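# Move the roof box onto the open hive's jars

## Task

Lift the box resting on top of the closed hive and set it down square on the open hive so it covers that hive's jars. Every jar must still be at its original spot at the end, and nothing may drop freely more than a few centimetres. Afterwards the grippers must release and the arms must withdraw; the box has to stay put by itself, not because a robot is still holding it. Nothing may be knocked out of the work area or onto the floor.

## Robot and tools

Robots: four identical i2rt Big YAM arms named arm1, arm2, arm3 and arm4. Each has six revolute joints, a two-finger gripper and a wrist camera. Their feet are fixed in the scene frame (metres; heading in degrees counter-clockwise from +x): arm1 at (-0.27, -0.65, 1.17) heading +21; arm2 at (-0.28, -0.21, 1.18) heading -5; arm3 at (0.89, -0.16, 1.12) heading -173; arm4 at (0.27, 0.68, 1.12) heading -100. A hand reaches roughly 1.0 m out from the joint-1 axis at full extension.

Frame: a single shared scene frame with its origin on the floor and +z upward. The 'hand' point lies halfway between the fingertips; the hand's z axis runs along the fingers and its y axis is the direction the fingers open and close.

Joints (all absolute targets, radians except the gripper, which is in metres; the tolerance after each range decides when a joint counts as arrived):
- joint1_rad: -2.879 to 2.879, ±0.045. Spins the arm about its foot, positive counter-clockwise seen from above; at 0 the arm extends along the foot's heading.
- joint2_rad: 0 to 3.141, ±0.14. Shoulder; 0 has the upper arm pointing back, about level; increasing raises it and then carries it forward.
- joint3_rad: 0 to 3.019, ±0.09. Elbow; 0 folds the forearm onto the upper arm, larger values open it.
- joint4_rad: -1.692 to 1.57, ±0.055. Hand pitch; positive tips the fingers up.
- joint5_rad: -1.57 to 1.57, ±0.03. Sideways hand swing; positive is toward the arm's right.
- joint6_rad: -2.094 to 2.094, ±0.035. Hand roll; positive is clockwise when viewed from behind the hand.
- gripper_m: 0 to 0.093, ±0.003. Fingertip separation. Each pad squeezes with at most about 50 to 62 N, and some grippers give less.
With joints 1 and 6 at zero and the hand level and pointing forward, the wrist camera sits above the hand looking toward the fingertips. Joints move at different speeds, so the hand can take a wide, curved path between postures.

Tools:
- execute_actions(actions, cameras): actions is a list containing exactly one action, or empty to just read state and images. The action is an object keyed by robot name; each robot gets a "joints" object mapping any of the joint names above to an absolute target. Example: {"arm1": {"joints": {"gripper_m": 0.05}}, "arm2": {"joints": {"joint1_rad": 0.3}}}. All commanded motions begin together and may finish at different times. A joint or robot you omit may keep driving toward its earlier target. An unknown key or out-of-range number rejects the entire call and nothing moves. cameras picks which images come back: names are arm1_cam_wrist, arm2_cam_wrist, arm3_cam_wrist, arm4_cam_wrist, cam_high, cam_low, or "all"; omitted or null gives all, [] gives none. The "pictures" line lists the order of returned images.
- wait(seconds): 0 to 10; issues nothing new and returns state and images like an empty action.
- zoom_image(camera, region): region is [x0, y0, x1, y1] in pixels of that camera's latest full image (504x504, origin top-left), no larger than 504 by 504.
- finished_scene(scene): ends the scene irreversibly and reports success; the result holds the following task.

Reading results: joint_positions gives current joint values. joint_status tells how each commanded motion ended. "off_target" means it stopped short and may still push. After "contact_stop" or "time_out" the joint holds where it stopped; a timed-out joint may instead keep a target near its position and keep pushing, and will move there if the obstruction clears (on_its_own lists it). To relieve such pushing, command the joint its reported position. "joint command not followed", usually with a "cause:" line, means a self/inter-arm clearance check blocked that arm's joint targets (the gripper part still runs); blocked joints show "not_followed" and may be retried on later actions until valid targets are sent. on_its_own describes motion you did not command; its "held at" is the held target, not the position. A loaded joint can sag. A target very near the current position may produce no motion. When a call reports a stop, later motion calls in that same reply are skipped.

Collisions and force: the arms do not halt on contact and can push hard. Two robots pressing hard together fails the task at once, and a hard hit may too; no state line reports arm-to-arm contact, and the clearance check can act late and ignores fingers, gripper housings and wrist cameras. Contact via objects doesn't count. Avoid drops, slips, slams and heavy pushing, and never send items out of the work area or to the floor. Loose objects may occasionally be nudged by an outside push.

Heat: holding loads, even while you are composing a reply, warms motors. A MOTOR HOT line appears from 85 °C; at 100 °C that arm's motors and gripper go limp until cooled, the arm falls, and an OVER-TEMPERATURE FAULT line appears, with "limit_stop_at_motor_heat" on unfinished keys (resend those targets). Some heat carries into later scenes. The robot keeps your last command while you think.

Cameras: cam_high and cam_low are fixed in the room; each arm has a wrist camera. Calibration data (pinhole plus radial distortion, K, D, T_world_to_cam, pos_world) is provided and can be a few degrees and millimetres off; wrist-camera poses derive from reported joint angles and carry their errors.

Each tool is called after "Call:" in YAML: its name, and indented under it one key for each argument.

## Session

Call:
execute_actions:
  actions: []

Scene clock: 0.00 s.
Motor temperatures (°C, as the motors report them): arm1=[29 28 28 27 31 29] | arm2=[29 29 27 30 28 29] | arm3=[30 27 27 29 30 29] | arm4=[29 31 29 28 30 29]
arm1.joint_positions: joint1_rad=+0.157 joint2_rad=+0.539 joint3_rad=+1.351 joint4_rad=-1.467 joint5_rad=+0.063 joint6_rad=-0.212 gripper_m=+0.095
arm1.joint_status: not commanded
arm1.hand: x=-0.1013 y=-0.5649 z=+1.6773 quat_wxyz=(-0.441, +0.308, -0.842, -0.034) (m; scene frame)
arm2.joint_positions: joint1_rad=+0.612 joint2_rad=+0.542 joint3_rad=+1.456 joint4_rad=-1.306 joint5_rad=+0.231 joint6_rad=+0.200 gripper_m=+0.094
arm2.joint_status: not commanded
arm2.hand: x=-0.0982 y=-0.1549 z=+1.7724 quat_wxyz=(-0.551, +0.065, -0.825, -0.108) (m; scene frame)
arm3.joint_positions: joint1_rad=-0.429 joint2_rad=+0.591 joint3_rad=+1.346 joint4_rad=-1.525 joint5_rad=+0.186 joint6_rad=+0.194 gripper_m=+0.094
arm3.joint_status: not commanded
arm3.hand: x=+0.7072 y=-0.0720 z=+1.6103 quat_wxyz=(+0.110, -0.878, +0.265, +0.382) (m; scene frame)
arm4.joint_positions: joint1_rad=-0.274 joint2_rad=+0.435 joint3_rad=+1.386 joint4_rad=-1.415 joint5_rad=-0.231 joint6_rad=+0.064 gripper_m=+0.094
arm4.joint_status: not commanded
arm4.hand: x=+0.2376 y=+0.5299 z=+1.6713 quat_wxyz=(-0.375, -0.700, -0.480, +0.371) (m; scene frame)
pictures: arm1_cam_wrist, arm2_cam_wrist, arm3_cam_wrist, arm4_cam_wrist, cam_high, cam_low
Images, in order (width x height): arm1_cam_wrist 504x504, arm2_cam_wrist 504x504, arm3_cam_wrist 504x504, arm4_cam_wrist 504x504, cam_high 504x504, cam_low 504x504.

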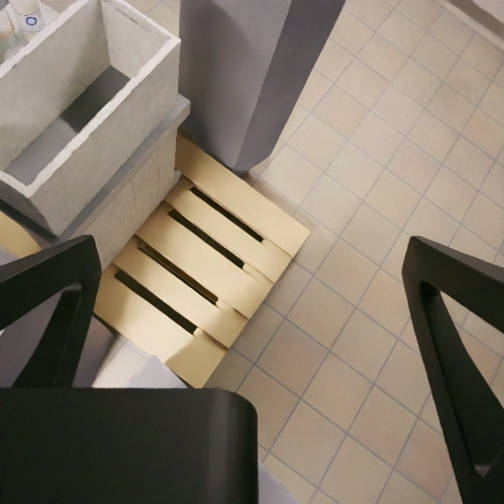

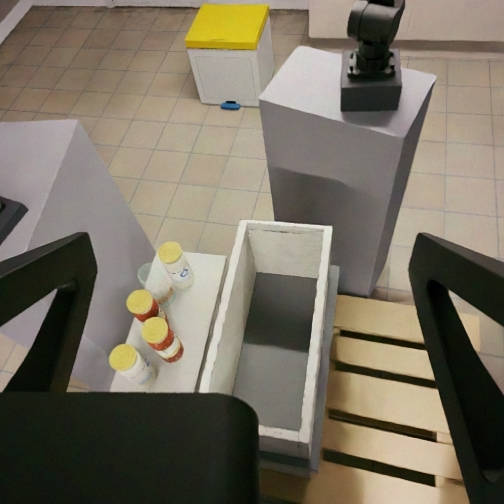

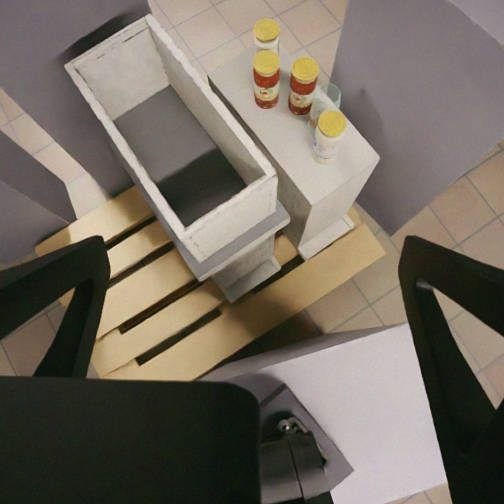

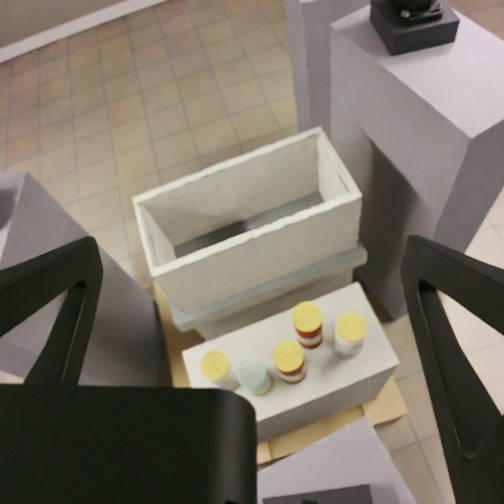

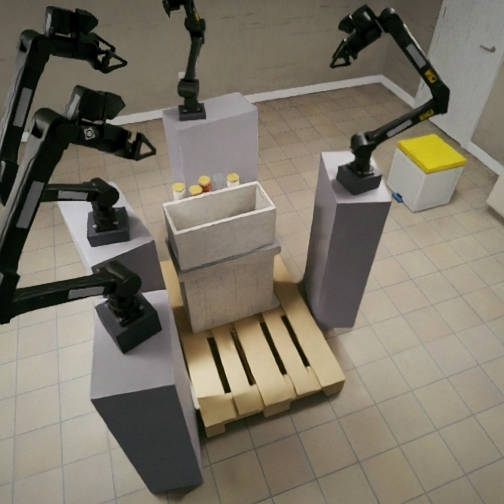

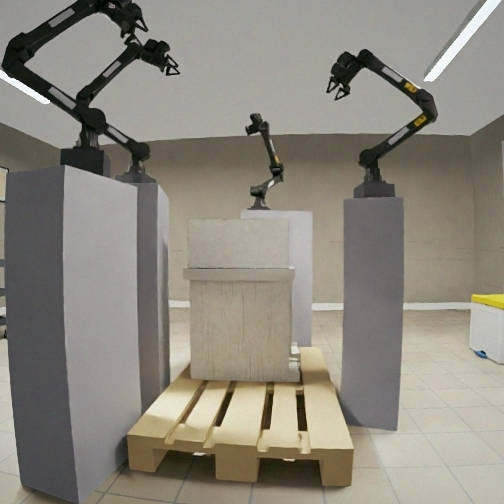

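Call:
zoom_image:
  camera: "cam_high"
  region: [150, 160, 300, 290]

Call:
zoom_image:
  camera: "cam_low"
  region: [170, 200, 320, 400]

Call:
zoom_image:
  camera: "arm4_cam_wrist"
  region: [120, 110, 420, 430]

Call:
zoom_image:
  camera: "arm3_cam_wrist"
  region: [50, 0, 400, 310]

Region (150, 160, 300, 290) of cam_high's 504x504 image, scaled by 3.360, with more detail than that image has; it fills the top 437 rows of this view, and the rest is white.

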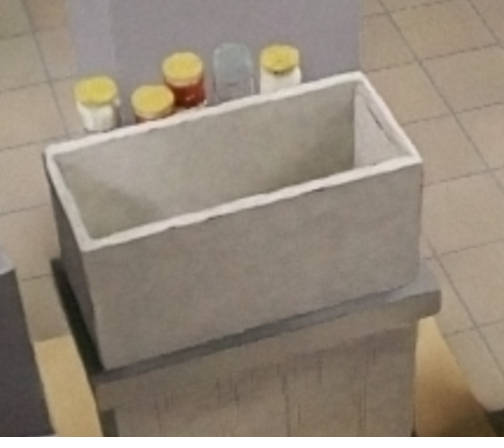

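Region (170, 200, 320, 400) of cam_low's 504x504 image, scaled by 2.520, with more detail than that image has; it fills the left 378 columns of this view, and the rest is white.

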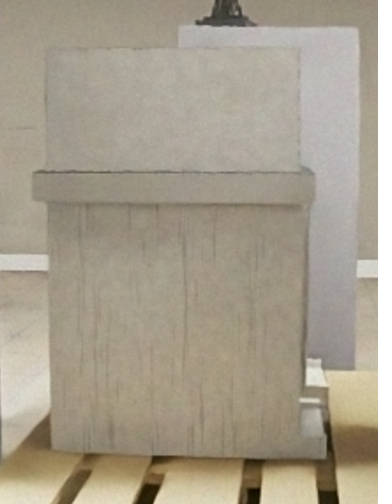

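Region (120, 110, 420, 430) of arm4_cam_wrist's 504x504 image, scaled by 1.575, with more detail than that image has; it fills the left 472 columns of this view, and the rest is white.

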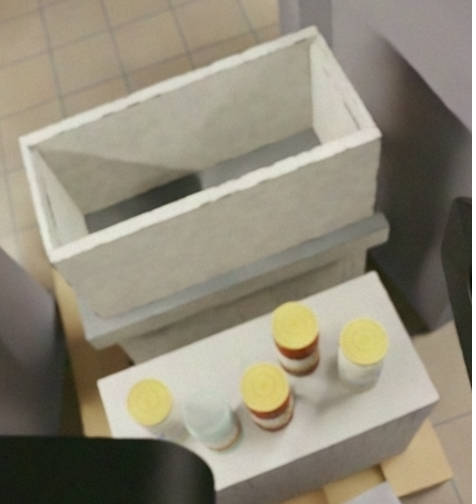

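Region (50, 0, 400, 310) of arm3_cam_wrist's 504x504 image, scaled by 1.440, with more detail than that image has; it fills the top 446 rows of this view, and the rest is white.

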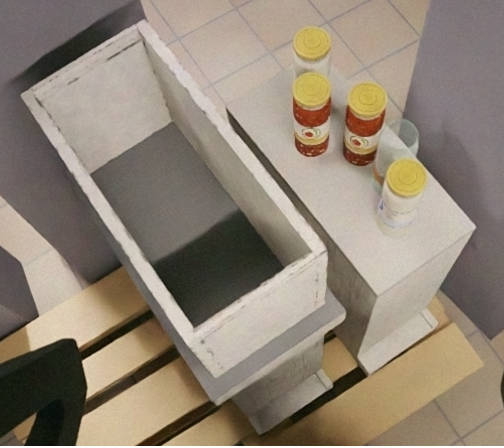

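Call:
zoom_image:
  camera: "arm3_cam_wrist"
  region: [160, 130, 390, 290]

Call:
zoom_image:
  camera: "arm2_cam_wrist"
  region: [90, 200, 360, 480]

Region (160, 130, 390, 290) of arm3_cam_wrist's 504x504 image, scaled by 2.191, with more detail than that image has; it fills the top 351 rows of this view, and the rest is white.

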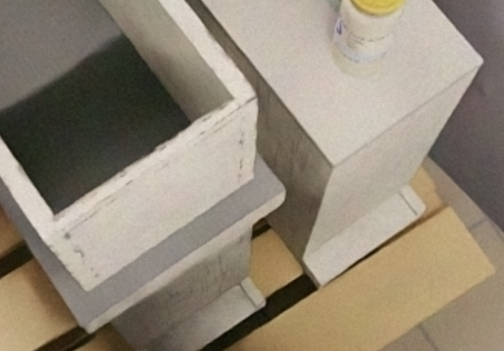

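Region (90, 200, 360, 480) of arm2_cam_wrist's 504x504 image, scaled by 1.800, with more detail than that image has; it fills the left 486 columns of this view, and the rest is white.

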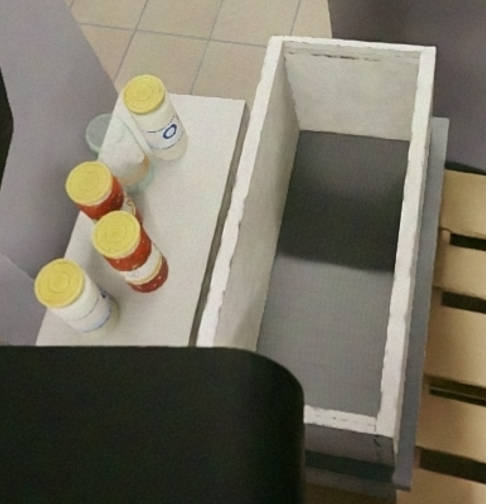

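Call:
execute_actions:
  actions:
    - {"arm1":{"joints":{"joint4_rad":-0.8,"joint5_rad":0}},"arm4":{"joints":{"joint3_rad":1.0}},"arm2":{"joints":{"joint1_rad":0.77,"joint2_rad":1.3,"joint3_rad":1.2,"joint4_rad":-1.47,"joint5_rad":0,"joint6_rad":-0.89}},"arm3":{"joints":{"joint1_rad":-0.54,"joint2_rad":1.5,"joint3_rad":1.3,"joint4_rad":-1.37,"joint5_rad":0,"joint6_rad":1.15}}}

Scene clock: 121.93 s.
Motor temperatures (°C, as the motors report them): arm1=[29 28 34 27 31 29] | arm2=[29 29 32 30 28 29] | arm3=[30 27 33 29 30 29] | arm4=[29 31 35 28 30 29]
arm1.joint_positions: joint1_rad=+0.157 joint2_rad=+0.539 joint3_rad=+1.351 joint4_rad=-0.824 joint5_rad=+0.003 joint6_rad=-0.212 gripper_m=+0.095
arm1.joint_status: all done
arm1.hand: x=-0.0624 y=-0.5292 z=+1.8237 quat_wxyz=(-0.695, +0.256, -0.664, -0.101) (m; scene frame)
arm2.joint_positions: joint1_rad=+0.763 joint2_rad=+1.289 joint3_rad=+1.190 joint4_rad=-1.461 joint5_rad=+0.003 joint6_rad=-0.881 gripper_m=+0.094
arm2.joint_status: all done
arm2.hand: x=+0.0052 y=+0.0153 z=+1.4102 quat_wxyz=(-0.010, +0.700, -0.715, -0.001) (m; scene frame)
arm3.joint_positions: joint1_rad=-0.536 joint2_rad=+1.489 joint3_rad=+1.305 joint4_rad=-1.373 joint5_rad=+0.002 joint6_rad=+1.135 gripper_m=+0.094
arm3.joint_status: all done
arm3.hand: x=+0.4870 y=+0.0166 z=+1.3172 quat_wxyz=(+0.000, -0.712, +0.702, +0.007) (m; scene frame)
arm4.joint_positions: joint1_rad=-0.274 joint2_rad=+0.434 joint3_rad=+1.007 joint4_rad=-1.415 joint5_rad=-0.231 joint6_rad=+0.064 gripper_m=+0.094
arm4.joint_status: all done
arm4.hand: x=+0.2211 y=+0.4914 z=+1.4946 quat_wxyz=(-0.289, -0.781, -0.506, +0.226) (m; scene frame)
pictures: arm1_cam_wrist, arm2_cam_wrist, arm3_cam_wrist, arm4_cam_wrist, cam_high, cam_low
camera_calibration (this result's frames):
arm1_cam_wrist: T_world_to_cam=[[0.475159, -0.851823, 0.220503, -0.825739], [-0.426651, -0.442215, -0.788933, 1.18693], [0.769541, 0.280791, -0.573553, 1.36937], [0, 0, 0, 1]] pos_world=[-0.155026, -0.563011, 1.9039]
arm2_cam_wrist: T_world_to_cam=[[0.999822, -0.0180293, 0.0056369, -0.0106072], [-0.0179993, -0.818728, 0.573899, -0.78995], [-0.0057319, -0.573898, -0.818907, 1.28747], [0, 0, 0, 1]] pos_world=[0.00376643, 0.0919325, 1.50773]
arm3_cam_wrist: T_world_to_cam=[[0.99994, 0.010551, -0.00295136, -0.487728], [0.0103334, -0.818727, 0.57409, -0.747744], [0.00364088, -0.574086, -0.818787, 1.20853], [0, 0, 0, 1]] pos_world=[0.491025, 0.0867487, 1.41736]
arm4_cam_wrist: T_world_to_cam=[[-0.921905, 0.319845, -0.218612, 0.370287], [0.347601, 0.932056, -0.102198, -0.374917], [0.171071, -0.170206, -0.970446, 1.62283], [0, 0, 0, 1]] pos_world=[0.194071, 0.507226, 1.6175]
Images, in order (width x height): arm1_cam_wrist 504x504, arm2_cam_wrist 504x504, arm3_cam_wrist 504x504, arm4_cam_wrist 504x504, cam_high 504x504, cam_low 504x504.

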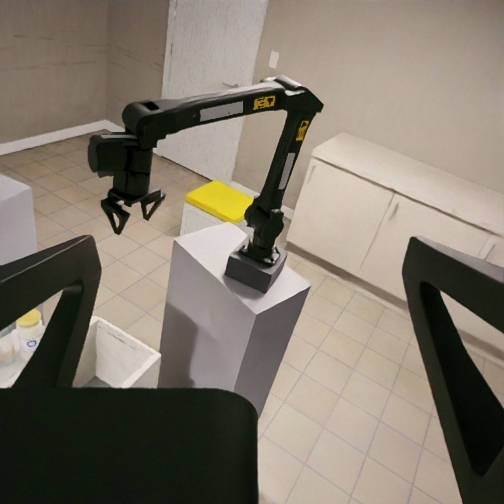

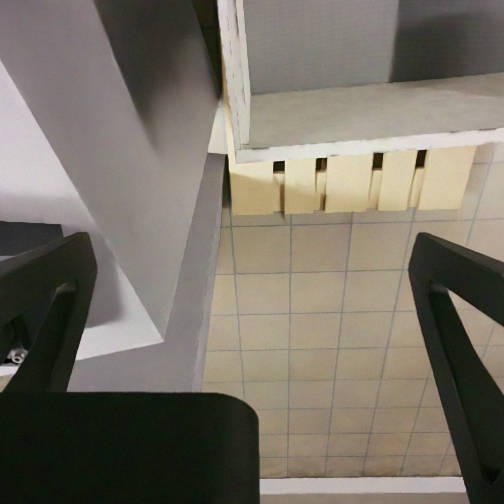

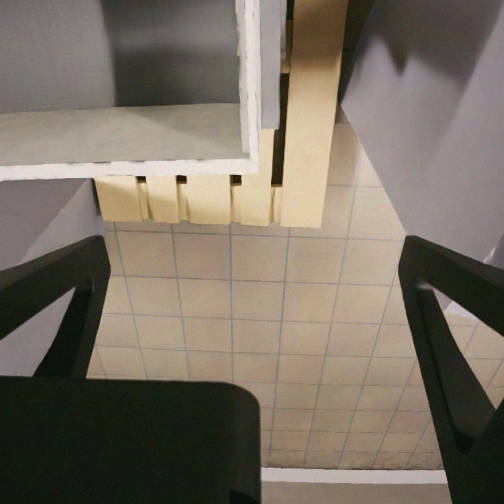

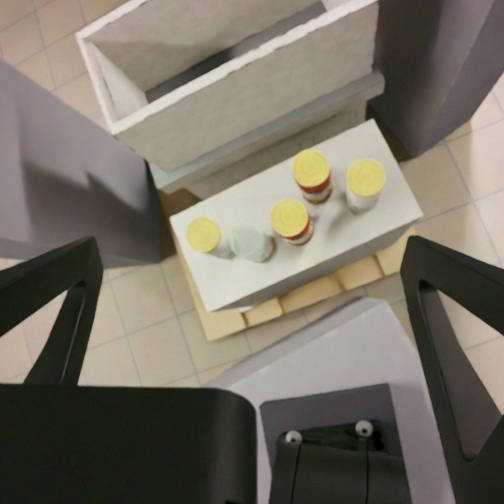

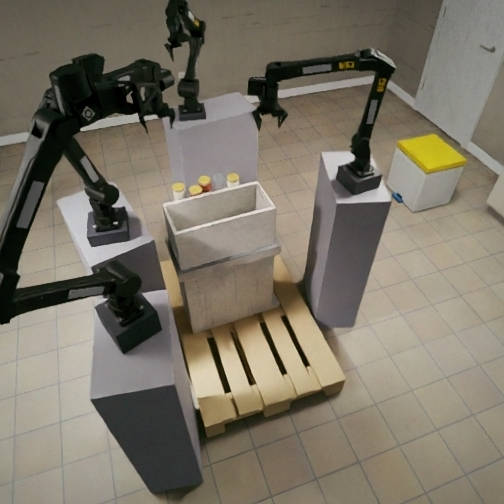

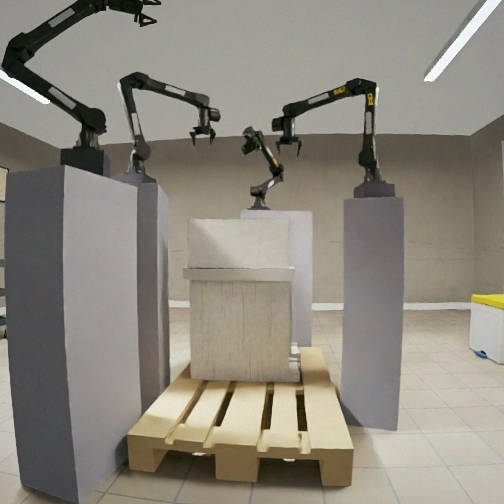

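Call:
execute_actions:
  actions:
    - {"arm4":{"joints":{"joint1_rad":0.17,"joint2_rad":0.814,"joint3_rad":1.294,"joint4_rad":-1.44,"joint5_rad":0,"joint6_rad":0}},"arm2":{"joints":{"joint1_rad":0.74,"joint2_rad":1.868,"joint3_rad":0.654,"joint4_rad":-0.357,"joint5_rad":0,"joint6_rad":-0.982}},"arm3":{"joints":{"joint1_rad":-0.525,"joint2_rad":1.855,"joint3_rad":0.956,"joint4_rad":-0.672,"joint5_rad":0,"joint6_rad":1.134}}}
  cameras: ["arm2_cam_wrist","arm3_cam_wrist","arm4_cam_wrist","cam_low"]

Scene clock: 243.53 s.
Motor temperatures (°C, as the motors report them): arm1=[29 28 36 27 31 29] | arm2=[29 30 35 30 28 29] | arm3=[30 29 34 29 30 29] | arm4=[29 31 37 28 30 29]
arm1.joint_positions: joint1_rad=+0.157 joint2_rad=+0.539 joint3_rad=+1.351 joint4_rad=-0.824 joint5_rad=+0.003 joint6_rad=-0.212 gripper_m=+0.095
arm1.joint_status: not commanded
arm1.hand: x=-0.0624 y=-0.5292 z=+1.8237 quat_wxyz=(-0.695, +0.256, -0.664, -0.101) (m; scene frame)
arm2.joint_positions: joint1_rad=+0.751 joint2_rad=+1.865 joint3_rad=+0.645 joint4_rad=-0.367 joint5_rad=+0.002 joint6_rad=-0.973 gripper_m=+0.094
arm2.joint_status: all done
arm2.hand: x=-0.0241 y=-0.0091 z=+1.0488 quat_wxyz=(+0.004, +0.728, -0.686, -0.004) (m; scene frame)
arm3.joint_positions: joint1_rad=-0.534 joint2_rad=+1.869 joint3_rad=+0.944 joint4_rad=-0.682 joint5_rad=+0.002 joint6_rad=+1.135 gripper_m=+0.094
arm3.joint_status: all done
arm3.hand: x=+0.5041 y=+0.0092 z=+1.0412 quat_wxyz=(+0.009, -0.713, +0.701, -0.016) (m; scene frame)
arm4.joint_positions: joint1_rad=+0.168 joint2_rad=+0.822 joint3_rad=+1.245 joint4_rad=-1.437 joint5_rad=-0.003 joint6_rad=+0.013 gripper_m=+0.094
arm4.joint_status: all done
arm4.hand: x=+0.2664 y=+0.3861 z=+1.5183 quat_wxyz=(-0.198, -0.685, -0.675, +0.186) (m; scene frame)
pictures: arm2_cam_wrist, arm3_cam_wrist, arm4_cam_wrist, cam_low
camera_calibration (this result's frames):
arm2_cam_wrist: T_world_to_cam=[[0.997905, 0.0625425, -0.0165786, 0.0442148], [0.0603532, -0.807393, 0.586919, -0.614694], [0.0233219, -0.58669, -0.809476, 0.96805], [0, 0, 0, 1]] pos_world=[-0.0296002, 0.0688801, 1.14512]
arm3_cam_wrist: T_world_to_cam=[[0.999024, 0.0123129, 0.0424274, -0.552357], [-0.0151362, -0.80685, 0.590563, -0.599893], [0.0415041, -0.590628, -0.805876, 0.945859], [0, 0, 0, 1]] pos_world=[0.503481, 0.0814284, 1.13995]
arm4_cam_wrist: T_world_to_cam=[[-0.999815, 0.00615708, -0.0182067, 0.288533], [0.00489831, 0.997647, 0.0683918, -0.483145], [0.0185849, 0.06829, -0.997492, 1.60973], [0, 0, 0, 1]] pos_world=[0.260929, 0.370303, 1.64399]
Images, in order (width x height): arm2_cam_wrist 504x504, arm3_cam_wrist 504x504, arm4_cam_wrist 504x504, cam_low 504x504.

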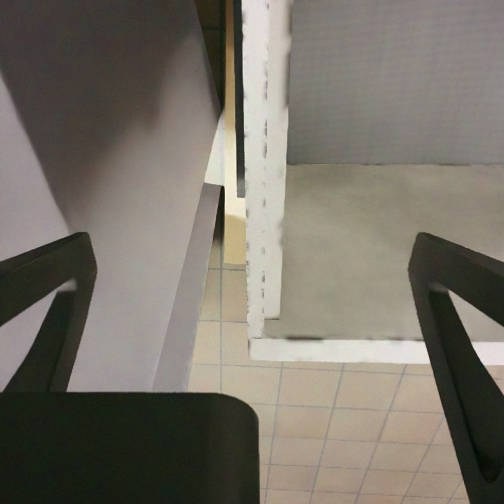

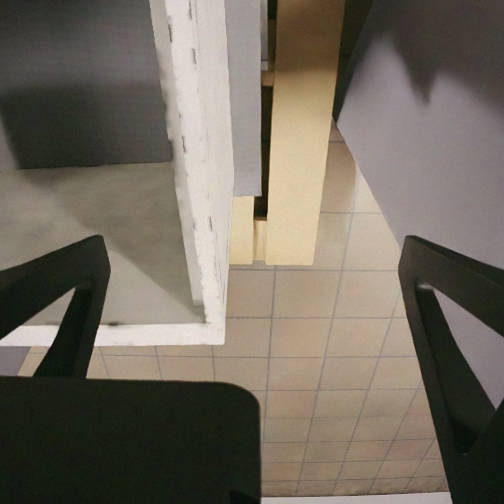

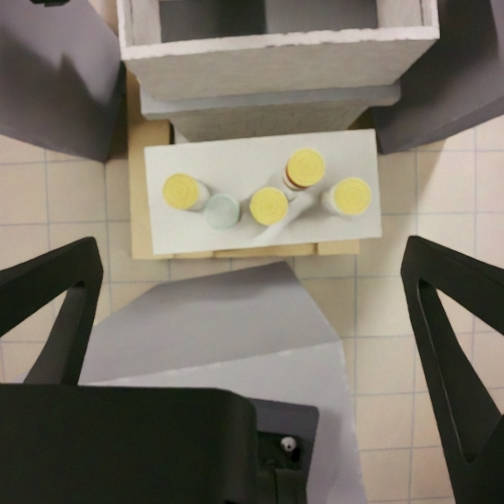

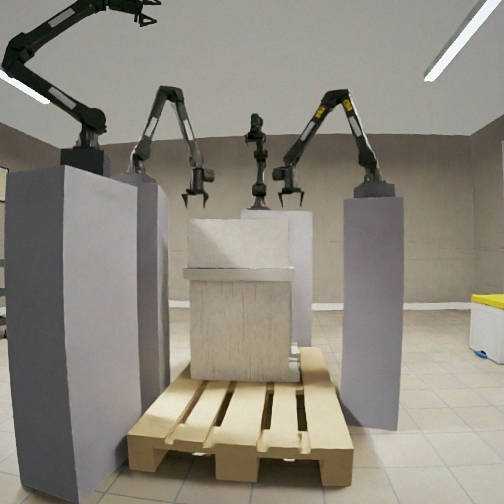

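Call:
zoom_image:
  camera: "arm4_cam_wrist"
  region: [110, 20, 280, 270]

Call:
zoom_image:
  camera: "arm4_cam_wrist"
  region: [270, 10, 450, 260]

Call:
zoom_image:
  camera: "cam_low"
  region: [170, 150, 320, 290]

Region (110, 20, 280, 270) of arm4_cam_wrist's 504x504 image, scaled by 2.016, with more detail than that image has; it fills the left 343 columns of this view, and the rest is white.

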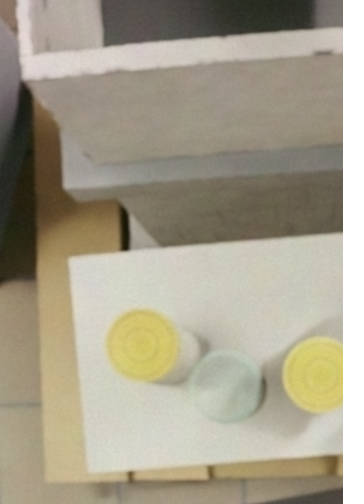

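Region (270, 10, 450, 260) of arm4_cam_wrist's 504x504 image, scaled by 2.016, with more detail than that image has; it fills the left 363 columns of this view, and the rest is white.

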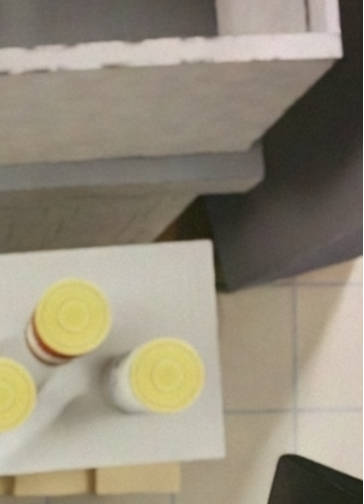

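Region (170, 150, 320, 290) of cam_low's 504x504 image, scaled by 3.360, with more detail than that image has; it fills the top 470 rows of this view, and the rest is white.

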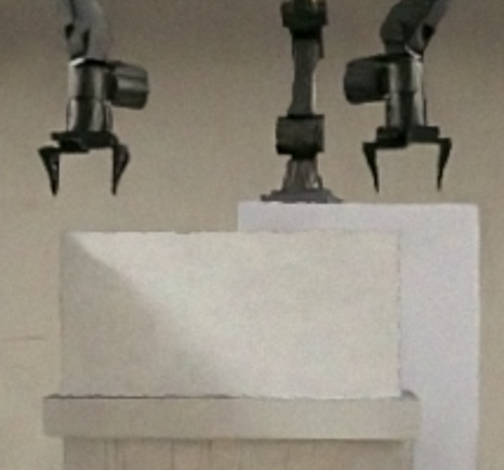

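Call:
execute_actions:
  actions:
    - {"arm2":{"joints":{"joint1_rad":0.689,"joint2_rad":2.077,"joint3_rad":0.665,"joint4_rad":-0.135,"joint5_rad":0,"joint6_rad":-1.035}},"arm3":{"joints":{"joint1_rad":-0.493,"joint2_rad":2.005,"joint3_rad":1.0,"joint4_rad":-0.514,"joint5_rad":0,"joint6_rad":1.168}}}
  cameras: ["arm2_cam_wrist","arm3_cam_wrist","cam_low"]

Scene clock: 364.53 s.
Motor temperatures (°C, as the motors report them): arm1=[29 28 37 28 31 29] | arm2=[29 31 32 30 28 29] | arm3=[30 31 33 29 30 29] | arm4=[29 31 47 28 30 29]
arm1.joint_positions: joint1_rad=+0.157 joint2_rad=+0.539 joint3_rad=+1.351 joint4_rad=-0.824 joint5_rad=+0.003 joint6_rad=-0.212 gripper_m=+0.095
arm1.joint_status: not commanded
arm1.hand: x=-0.0624 y=-0.5292 z=+1.8237 quat_wxyz=(-0.695, +0.256, -0.664, -0.101) (m; scene frame)
arm2.joint_positions: joint1_rad=+0.693 joint2_rad=+2.073 joint3_rad=+0.658 joint4_rad=-0.146 joint5_rad=+0.001 joint6_rad=-1.027 gripper_m=+0.094
arm2.joint_status: all done
arm2.hand: x=-0.0117 y=-0.0227 z=+0.9865 quat_wxyz=(-0.009, +0.726, -0.688, -0.001) (m; scene frame)
arm3.joint_positions: joint1_rad=-0.494 joint2_rad=+1.990 joint3_rad=+0.976 joint4_rad=-0.523 joint5_rad=+0.002 joint6_rad=+1.153 gripper_m=+0.094
arm3.joint_status: all done
arm3.hand: x=+0.4703 y=+0.0047 z=+0.9984 quat_wxyz=(-0.004, -0.720, +0.693, +0.017) (m; scene frame)
arm4.joint_positions: joint1_rad=+0.168 joint2_rad=+0.822 joint3_rad=+1.245 joint4_rad=-1.437 joint5_rad=-0.003 joint6_rad=+0.013 gripper_m=+0.094
arm4.joint_status: not commanded
arm4.hand: x=+0.2664 y=+0.3861 z=+1.5183 quat_wxyz=(-0.198, -0.685, -0.675, +0.186) (m; scene frame)
pictures: arm2_cam_wrist, arm3_cam_wrist, cam_low
camera_calibration (this result's frames):
arm2_cam_wrist: T_world_to_cam=[[0.998309, 0.0578642, 0.00551686, 0.00982286], [0.0441764, -0.816979, 0.574974, -0.578518], [0.0377775, -0.573758, -0.818153, 0.918397], [0, 0, 0, 1]] pos_world=[-0.0189441, 0.0537318, 1.08397]
arm3_cam_wrist: T_world_to_cam=[[0.99918, 0.033984, -0.0220312, -0.452593], [0.0404834, -0.822279, 0.567642, -0.582005], [0.00117498, -0.568068, -0.822981, 0.946094], [0, 0, 0, 1]] pos_world=[0.474672, 0.0742566, 1.09902]
Images, in order (width x height): arm2_cam_wrist 504x504, arm3_cam_wrist 504x504, cam_low 504x504.

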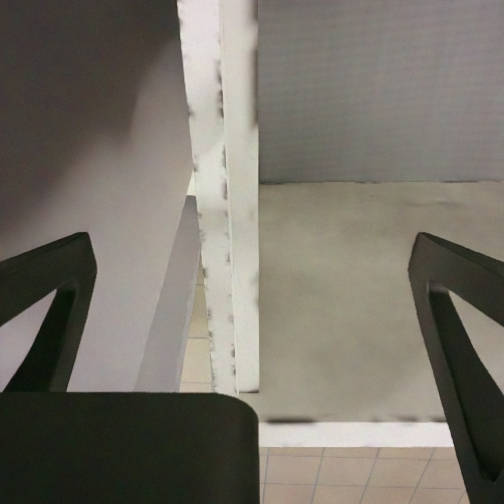

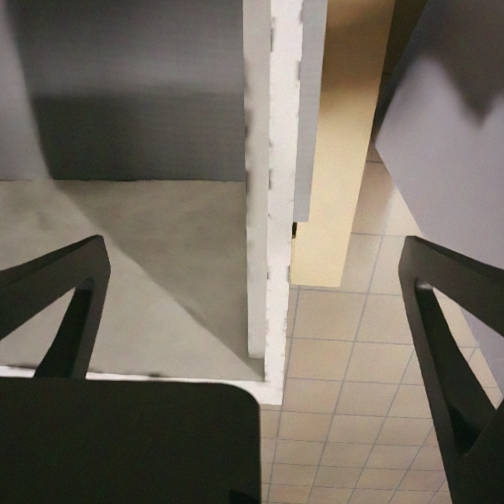

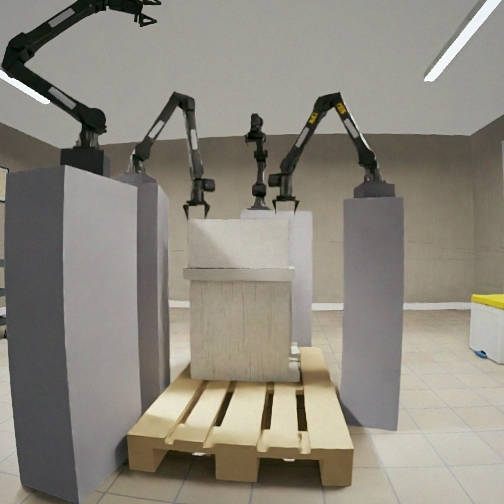

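Call:
execute_actions:
  actions:
    - {"arm4":{"joints":{"joint3_rad":1.25}},"arm2":{"joints":{"joint2_rad":2.2,"joint3_rad":0.679,"joint4_rad":-0.036}},"arm3":{"joints":{"joint2_rad":2.122,"joint3_rad":1.013,"joint4_rad":-0.44}}}
  cameras: []

Call:
execute_actions:
  actions:
    - {"arm2":{"joints":{"joint2_rad":2.328,"joint3_rad":0.723,"joint4_rad":0.048}},"arm3":{"joints":{"joint2_rad":2.232,"joint3_rad":1.036,"joint4_rad":-0.353}}}
  cameras: ["arm2_cam_wrist","arm3_cam_wrist","cam_low"]

Scene clock: 398.13 s.
Motor temperatures (°C, as the motors report them): arm1=[29 28 38 28 31 29] | arm2=[29 32 31 30 28 29] | arm3=[30 31 33 29 30 29] | arm4=[29 31 48 28 30 29]
arm1.joint_positions: joint1_rad=+0.157 joint2_rad=+0.539 joint3_rad=+1.351 joint4_rad=-0.824 joint5_rad=+0.003 joint6_rad=-0.212 gripper_m=+0.095
arm1.joint_status: not commanded
arm1.hand: x=-0.0624 y=-0.5292 z=+1.8237 quat_wxyz=(-0.695, +0.256, -0.664, -0.101) (m; scene frame)
arm2.joint_positions: joint1_rad=+0.693 joint2_rad=+2.190 joint3_rad=+0.678 joint4_rad=-0.046 joint5_rad=+0.001 joint6_rad=-1.027 gripper_m=+0.094
arm2.joint_status: all done
arm2.hand: x=-0.0142 y=-0.0241 z=+0.9522 quat_wxyz=(-0.010, +0.726, -0.687, -0.001) (m; scene frame)
arm3.joint_positions: joint1_rad=-0.494 joint2_rad=+2.108 joint3_rad=+0.991 joint4_rad=-0.447 joint5_rad=+0.002 joint6_rad=+1.153 gripper_m=+0.094
arm3.joint_status: all done
arm3.hand: x=+0.4749 y=+0.0030 z=+0.9516 quat_wxyz=(+0.001, -0.720, +0.694, +0.004) (m; scene frame)
arm4.joint_positions: joint1_rad=+0.168 joint2_rad=+0.822 joint3_rad=+1.245 joint4_rad=-1.437 joint5_rad=-0.003 joint6_rad=+0.013 gripper_m=+0.094
arm4.joint_status: all done
arm4.hand: x=+0.2664 y=+0.3861 z=+1.5183 quat_wxyz=(-0.198, -0.685, -0.675, +0.186) (m; scene frame)
pictures: none
No camera images: the call's "cameras" was empty. Leave "cameras" out to get every camera's image.

Scene clock: 399.07 s.
Motor temperatures (°C, as the motors report them): arm1=[29 28 38 28 31 29] | arm2=[29 32 31 30 28 29] | arm3=[30 31 33 29 30 29] | arm4=[29 31 48 28 30 29]
arm1.joint_positions: joint1_rad=+0.157 joint2_rad=+0.539 joint3_rad=+1.351 joint4_rad=-0.824 joint5_rad=+0.003 joint6_rad=-0.212 gripper_m=+0.095
arm1.joint_status: not commanded
arm1.hand: x=-0.0624 y=-0.5292 z=+1.8237 quat_wxyz=(-0.695, +0.256, -0.664, -0.101) (m; scene frame)
arm2.joint_positions: joint1_rad=+0.693 joint2_rad=+2.316 joint3_rad=+0.722 joint4_rad=+0.040 joint5_rad=+0.001 joint6_rad=-1.027 gripper_m=+0.094
arm2.joint_status: all done
arm2.hand: x=-0.0129 y=-0.0228 z=+0.9150 quat_wxyz=(-0.013, +0.726, -0.687, -0.001) (m; scene frame)
arm3.joint_positions: joint1_rad=-0.494 joint2_rad=+2.214 joint3_rad=+1.019 joint4_rad=-0.361 joint5_rad=+0.002 joint6_rad=+1.154 gripper_m=+0.094
arm3.joint_status: all done
arm3.hand: x=+0.4714 y=+0.0046 z=+0.9112 quat_wxyz=(+0.000, -0.720, +0.694, +0.008) (m; scene frame)
arm4.joint_positions: joint1_rad=+0.168 joint2_rad=+0.822 joint3_rad=+1.245 joint4_rad=-1.437 joint5_rad=-0.003 joint6_rad=+0.013 gripper_m=+0.094
arm4.joint_status: not commanded
arm4.hand: x=+0.2664 y=+0.3861 z=+1.5183 quat_wxyz=(-0.198, -0.685, -0.675, +0.186) (m; scene frame)
pictures: arm2_cam_wrist, arm3_cam_wrist, cam_low
camera_calibration (this result's frames):
arm2_cam_wrist: T_world_to_cam=[[0.998242, 0.0581577, 0.0114102, 0.00597821], [0.0411868, -0.819181, 0.572055, -0.534854], [0.0426164, -0.570579, -0.820136, 0.861844], [0, 0, 0, 1]] pos_world=[-0.0206675, 0.0532603, 1.01273]
arm3_cam_wrist: T_world_to_cam=[[0.999443, 0.0330643, -0.00457479, -0.471626], [0.0296982, -0.818265, 0.574074, -0.533428], [0.015238, -0.57389, -0.818791, 0.863811], [0, 0, 0, 1]] pos_world=[0.474042, 0.0748415, 1.01135]
Images, in order (width x height): arm2_cam_wrist 504x504, arm3_cam_wrist 504x504, cam_low 504x504.

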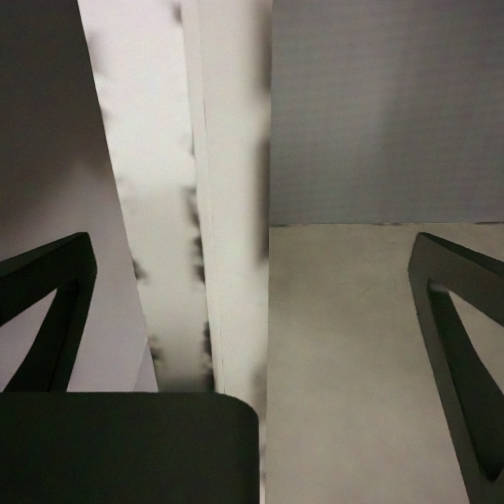

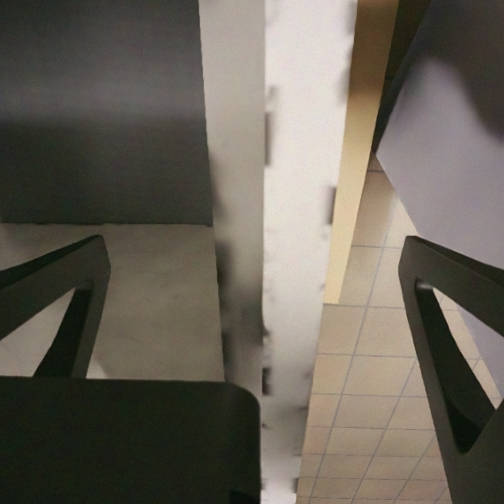

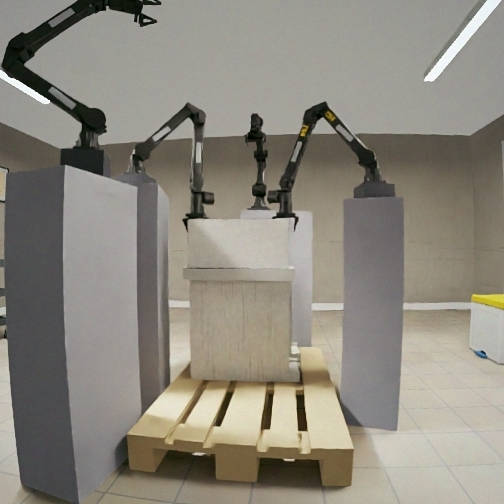

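Call:
execute_actions:
  actions:
    - {"arm2":{"joints":{"joint3_rad":0.702,"gripper_m":0.0}},"arm3":{"joints":{"gripper_m":0.0}}}
  cameras: ["arm2_cam_wrist","arm3_cam_wrist","cam_low","arm4_cam_wrist"]

Scene clock: 407.93 s.
Motor temperatures (°C, as the motors report them): arm1=[29 28 38 28 31 29] | arm2=[29 32 31 30 28 29] | arm3=[30 32 33 29 30 29] | arm4=[29 31 46 28 30 29]
arm1.joint_positions: joint1_rad=+0.157 joint2_rad=+0.539 joint3_rad=+1.351 joint4_rad=-0.824 joint5_rad=+0.003 joint6_rad=-0.212 gripper_m=+0.095
arm1.joint_status: not commanded
arm1.hand: x=-0.0624 y=-0.5292 z=+1.8237 quat_wxyz=(-0.695, +0.256, -0.664, -0.101) (m; scene frame)
arm2.joint_positions: joint1_rad=+0.693 joint2_rad=+2.316 joint3_rad=+0.706 joint4_rad=+0.044 joint5_rad=+0.004 joint6_rad=-1.035 gripper_m=+0.018
arm2.joint_status: gripper_m off_target (ended at +0.018, target +0.000); the others done
arm2.hand: x=-0.0203 y=-0.0284 z=+0.9150 quat_wxyz=(-0.006, +0.729, -0.685, -0.001) (m; scene frame)
arm3.joint_positions: joint1_rad=-0.494 joint2_rad=+2.214 joint3_rad=+1.018 joint4_rad=-0.366 joint5_rad=+0.005 joint6_rad=+1.153 gripper_m=+0.018
arm3.joint_status: gripper_m off_target (ended at +0.018, target +0.000)
arm3.hand: x=+0.4736 y=+0.0044 z=+0.9109 quat_wxyz=(+0.002, -0.721, +0.693, +0.005) (m; scene frame)
arm4.joint_positions: joint1_rad=+0.168 joint2_rad=+0.822 joint3_rad=+1.245 joint4_rad=-1.437 joint5_rad=-0.003 joint6_rad=+0.013 gripper_m=+0.094
arm4.joint_status: not commanded
arm4.hand: x=+0.2664 y=+0.3861 z=+1.5183 quat_wxyz=(-0.198, -0.685, -0.675, +0.186) (m; scene frame)
pictures: arm2_cam_wrist, arm3_cam_wrist, arm4_cam_wrist, cam_low
camera_calibration (this result's frames):
arm2_cam_wrist: T_world_to_cam=[[0.99785, 0.0655095, 0.00186217, 0.0226611], [0.052334, -0.813619, 0.579039, -0.545087], [0.0394476, -0.577696, -0.815298, 0.854285], [0, 0, 0, 1]] pos_world=[-0.0277853, 0.0485397, 1.01208]
arm3_cam_wrist: T_world_to_cam=[[0.999412, 0.034147, 0.00310447, -0.480802], [0.0261872, -0.81861, 0.573753, -0.531541], [0.0221333, -0.573334, -0.819022, 0.860309], [0, 0, 0, 1]] pos_world=[0.475397, 0.074538, 1.01108]
arm4_cam_wrist: T_world_to_cam=[[-0.999815, 0.00615708, -0.0182067, 0.288533], [0.00489831, 0.997647, 0.0683918, -0.483145], [0.0185849, 0.06829, -0.997492, 1.60973], [0, 0, 0, 1]] pos_world=[0.260929, 0.370303, 1.64399]
Images, in order (width x height): arm2_cam_wrist 504x504, arm3_cam_wrist 504x504, arm4_cam_wrist 504x504, cam_low 504x504.

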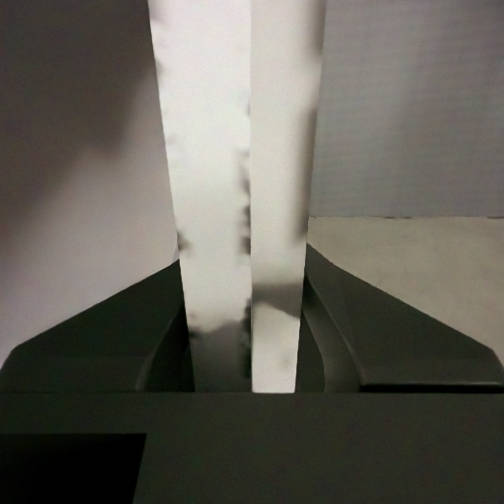

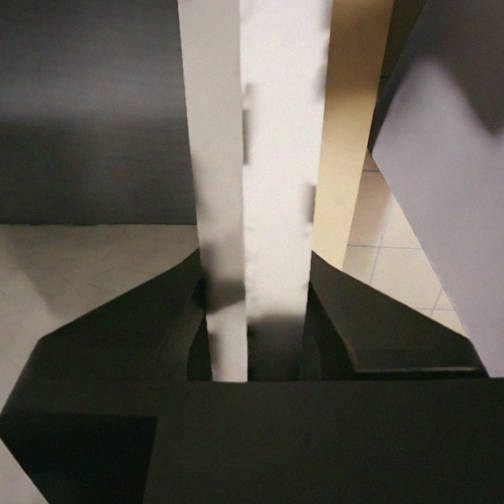

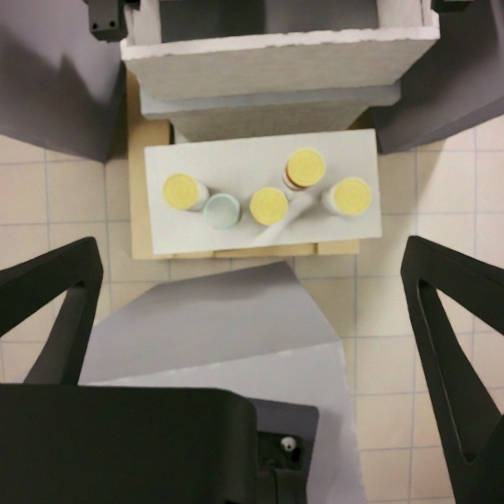

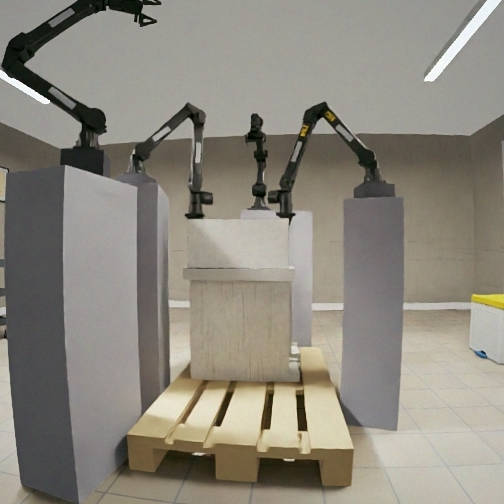

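Call:
execute_actions:
  actions:
    - {"arm2":{"joints":{"joint2_rad":2.16,"joint3_rad":0.670,"joint4_rad":-0.035}},"arm3":{"joints":{"joint2_rad":2.06,"joint3_rad":1.03,"joint4_rad":-0.44}}}
  cameras: ["cam_low"]

Scene clock: 523.77 s.
Motor temperatures (°C, as the motors report them): arm1=[29 28 39 28 31 29] | arm2=[29 32 30 30 28 29] | arm3=[30 33 32 29 30 29] | arm4=[29 31 44 28 30 29]
arm1.joint_positions: joint1_rad=+0.157 joint2_rad=+0.539 joint3_rad=+1.351 joint4_rad=-0.824 joint5_rad=+0.003 joint6_rad=-0.212 gripper_m=+0.095
arm1.joint_status: not commanded
arm1.hand: x=-0.0624 y=-0.5292 z=+1.8237 quat_wxyz=(-0.695, +0.256, -0.664, -0.101) (m; scene frame)
arm2.joint_positions: joint1_rad=+0.692 joint2_rad=+2.227 joint3_rad=+0.673 joint4_rad=-0.021 joint5_rad=+0.005 joint6_rad=-1.039 gripper_m=+0.018
arm2.joint_status: all done
arm2.hand: x=-0.0219 y=-0.0302 z=+0.9412 quat_wxyz=(-0.002, +0.730, -0.683, -0.001) (m; scene frame)
arm3.joint_positions: joint1_rad=-0.492 joint2_rad=+2.157 joint3_rad=+1.018 joint4_rad=-0.431 joint5_rad=+0.001 joint6_rad=+1.154 gripper_m=+0.018
arm3.joint_status: all done
arm3.hand: x=+0.4700 y=+0.0042 z=+0.9354 quat_wxyz=(+0.002, -0.721, +0.693, +0.001) (m; scene frame)
arm4.joint_positions: joint1_rad=+0.168 joint2_rad=+0.822 joint3_rad=+1.245 joint4_rad=-1.437 joint5_rad=-0.003 joint6_rad=+0.013 gripper_m=+0.094
arm4.joint_status: not commanded
arm4.hand: x=+0.2664 y=+0.3861 z=+1.5183 quat_wxyz=(-0.198, -0.685, -0.675, +0.186) (m; scene frame)
pictures: cam_low
Images, in order (width x height): cam_low 504x504.

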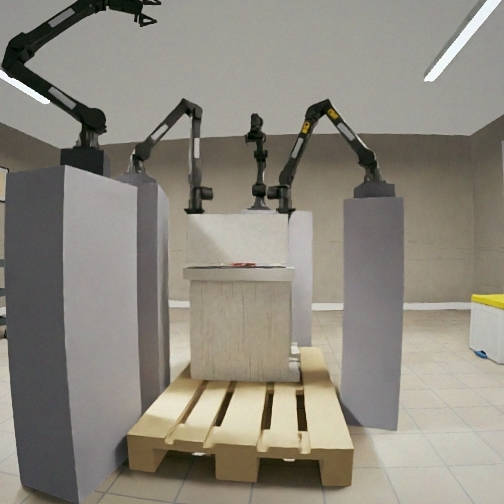

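Call:
execute_actions:
  actions:
    - {"arm2":{"joints":{"joint1_rad":0.748,"joint2_rad":1.977,"joint3_rad":0.675,"joint4_rad":-0.199,"joint6_rad":-0.98}},"arm3":{"joints":{"joint1_rad":-0.545,"joint2_rad":1.923,"joint3_rad":1.025,"joint4_rad":-0.56,"joint6_rad":1.098}}}
  cameras: ["cam_low"]

Scene clock: 537.03 s.
Motor temperatures (°C, as the motors report them): arm1=[29 28 39 28 31 29] | arm2=[29 33 30 30 28 29] | arm3=[30 35 32 29 30 29] | arm4=[29 31 44 28 30 29]
arm1.joint_positions: joint1_rad=+0.157 joint2_rad=+0.539 joint3_rad=+1.351 joint4_rad=-0.824 joint5_rad=+0.003 joint6_rad=-0.212 gripper_m=+0.095
arm1.joint_status: not commanded
arm1.hand: x=-0.0624 y=-0.5292 z=+1.8237 quat_wxyz=(-0.695, +0.256, -0.664, -0.101) (m; scene frame)
arm2.joint_positions: joint1_rad=+0.745 joint2_rad=+2.032 joint3_rad=+0.670 joint4_rad=-0.191 joint5_rad=+0.005 joint6_rad=-0.985 gripper_m=+0.018
arm2.joint_status: all done
arm2.hand: x=-0.0136 y=-0.0038 z=+1.0002 quat_wxyz=(-0.013, +0.730, -0.684, +0.001) (m; scene frame)
arm3.joint_positions: joint1_rad=-0.547 joint2_rad=+2.006 joint3_rad=+1.005 joint4_rad=-0.559 joint5_rad=+0.004 joint6_rad=+1.097 gripper_m=+0.018
arm3.joint_status: all done
arm3.hand: x=+0.4765 y=+0.0283 z=+0.9975 quat_wxyz=(+0.002, -0.722, +0.692, +0.006) (m; scene frame)
arm4.joint_positions: joint1_rad=+0.168 joint2_rad=+0.822 joint3_rad=+1.245 joint4_rad=-1.437 joint5_rad=-0.003 joint6_rad=+0.013 gripper_m=+0.094
arm4.joint_status: not commanded
arm4.hand: x=+0.2664 y=+0.3861 z=+1.5183 quat_wxyz=(-0.198, -0.685, -0.675, +0.186) (m; scene frame)
pictures: cam_low
Images, in order (width x height): cam_low 504x504.

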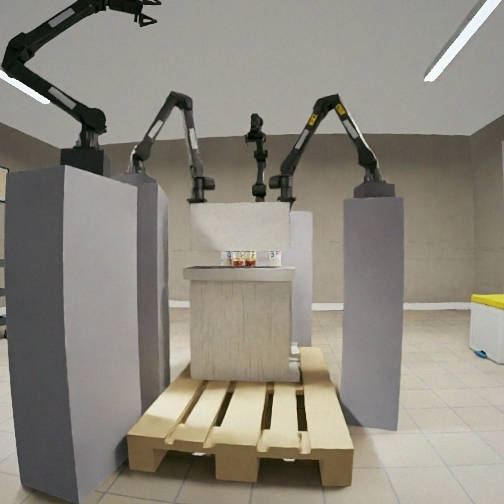

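Call:
execute_actions:
  actions:
    - {"arm2":{"joints":{"joint1_rad":0.81,"joint2_rad":1.844,"joint3_rad":0.738,"joint4_rad":-0.378,"joint6_rad":-0.916}},"arm3":{"joints":{"joint1_rad":-0.6,"joint2_rad":1.843,"joint3_rad":1.103,"joint4_rad":-0.692,"joint6_rad":1.045}}}
  cameras: ["cam_low"]

Scene clock: 548.97 s.
Motor temperatures (°C, as the motors report them): arm1=[29 28 39 28 31 29] | arm2=[29 34 30 30 28 29] | arm3=[30 36 32 29 30 29] | arm4=[29 31 44 28 30 29]
arm1.joint_positions: joint1_rad=+0.157 joint2_rad=+0.539 joint3_rad=+1.351 joint4_rad=-0.824 joint5_rad=+0.003 joint6_rad=-0.212 gripper_m=+0.095
arm1.joint_status: not commanded
arm1.hand: x=-0.0624 y=-0.5292 z=+1.8237 quat_wxyz=(-0.695, +0.256, -0.664, -0.101) (m; scene frame)
arm2.joint_positions: joint1_rad=+0.801 joint2_rad=+1.906 joint3_rad=+0.714 joint4_rad=-0.363 joint5_rad=+0.008 joint6_rad=-0.921 gripper_m=+0.018
arm2.joint_status: all done
arm2.hand: x=-0.0096 y=+0.0232 z=+1.0453 quat_wxyz=(-0.011, +0.727, -0.687, +0.002) (m; scene frame)
arm3.joint_positions: joint1_rad=-0.597 joint2_rad=+1.923 joint3_rad=+1.031 joint4_rad=-0.672 joint5_rad=-0.001 joint6_rad=+1.055 gripper_m=+0.018
arm3.joint_status: all done
arm3.hand: x=+0.4811 y=+0.0504 z=+1.0391 quat_wxyz=(+0.000, -0.719, +0.695, +0.004) (m; scene frame)
arm4.joint_positions: joint1_rad=+0.168 joint2_rad=+0.822 joint3_rad=+1.245 joint4_rad=-1.437 joint5_rad=-0.003 joint6_rad=+0.013 gripper_m=+0.094
arm4.joint_status: not commanded
arm4.hand: x=+0.2664 y=+0.3861 z=+1.5183 quat_wxyz=(-0.198, -0.685, -0.675, +0.186) (m; scene frame)
pictures: cam_low
Images, in order (width x height): cam_low 504x504.

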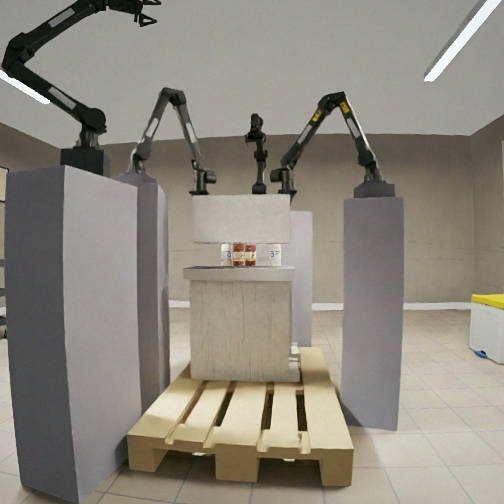

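Call:
execute_actions:
  actions:
    - {"arm2":{"joints":{"joint1_rad":0.873,"joint2_rad":1.752,"joint3_rad":0.812,"joint4_rad":-0.533,"joint6_rad":-0.858}},"arm3":{"joints":{"joint1_rad":-0.661,"joint2_rad":1.786,"joint3_rad":1.189,"joint4_rad":-0.812,"joint6_rad":0.982}}}
  cameras: ["cam_low"]

Scene clock: 558.83 s.
Motor temperatures (°C, as the motors report them): arm1=[29 28 39 28 31 29] | arm2=[29 34 31 30 28 29] | arm3=[30 36 35 29 30 29] | arm4=[29 31 44 28 30 29]
arm1.joint_positions: joint1_rad=+0.157 joint2_rad=+0.539 joint3_rad=+1.351 joint4_rad=-0.824 joint5_rad=+0.003 joint6_rad=-0.212 gripper_m=+0.095
arm1.joint_status: not commanded
arm1.hand: x=-0.0624 y=-0.5292 z=+1.8237 quat_wxyz=(-0.695, +0.256, -0.664, -0.101) (m; scene frame)
arm2.joint_positions: joint1_rad=+0.866 joint2_rad=+1.819 joint3_rad=+0.772 joint4_rad=-0.513 joint5_rad=+0.009 joint6_rad=-0.863 gripper_m=+0.018
arm2.joint_status: all done
arm2.hand: x=-0.0116 y=+0.0528 z=+1.0849 quat_wxyz=(-0.009, +0.729, -0.684, +0.002) (m; scene frame)
arm3.joint_positions: joint1_rad=-0.656 joint2_rad=+1.878 joint3_rad=+1.104 joint4_rad=-0.790 joint5_rad=-0.003 joint6_rad=+0.988 gripper_m=+0.018
arm3.joint_status: all done
arm3.hand: x=+0.4786 y=+0.0831 z=+1.0778 quat_wxyz=(-0.001, -0.721, +0.693, +0.003) (m; scene frame)
arm4.joint_positions: joint1_rad=+0.168 joint2_rad=+0.822 joint3_rad=+1.245 joint4_rad=-1.437 joint5_rad=-0.003 joint6_rad=+0.013 gripper_m=+0.094
arm4.joint_status: not commanded
arm4.hand: x=+0.2664 y=+0.3861 z=+1.5183 quat_wxyz=(-0.198, -0.685, -0.675, +0.186) (m; scene frame)
pictures: cam_low
Images, in order (width x height): cam_low 504x504.

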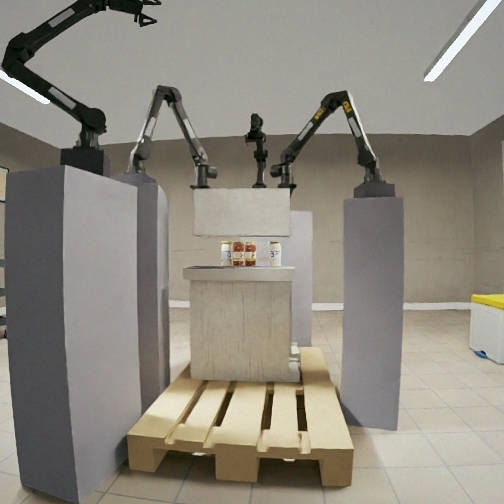

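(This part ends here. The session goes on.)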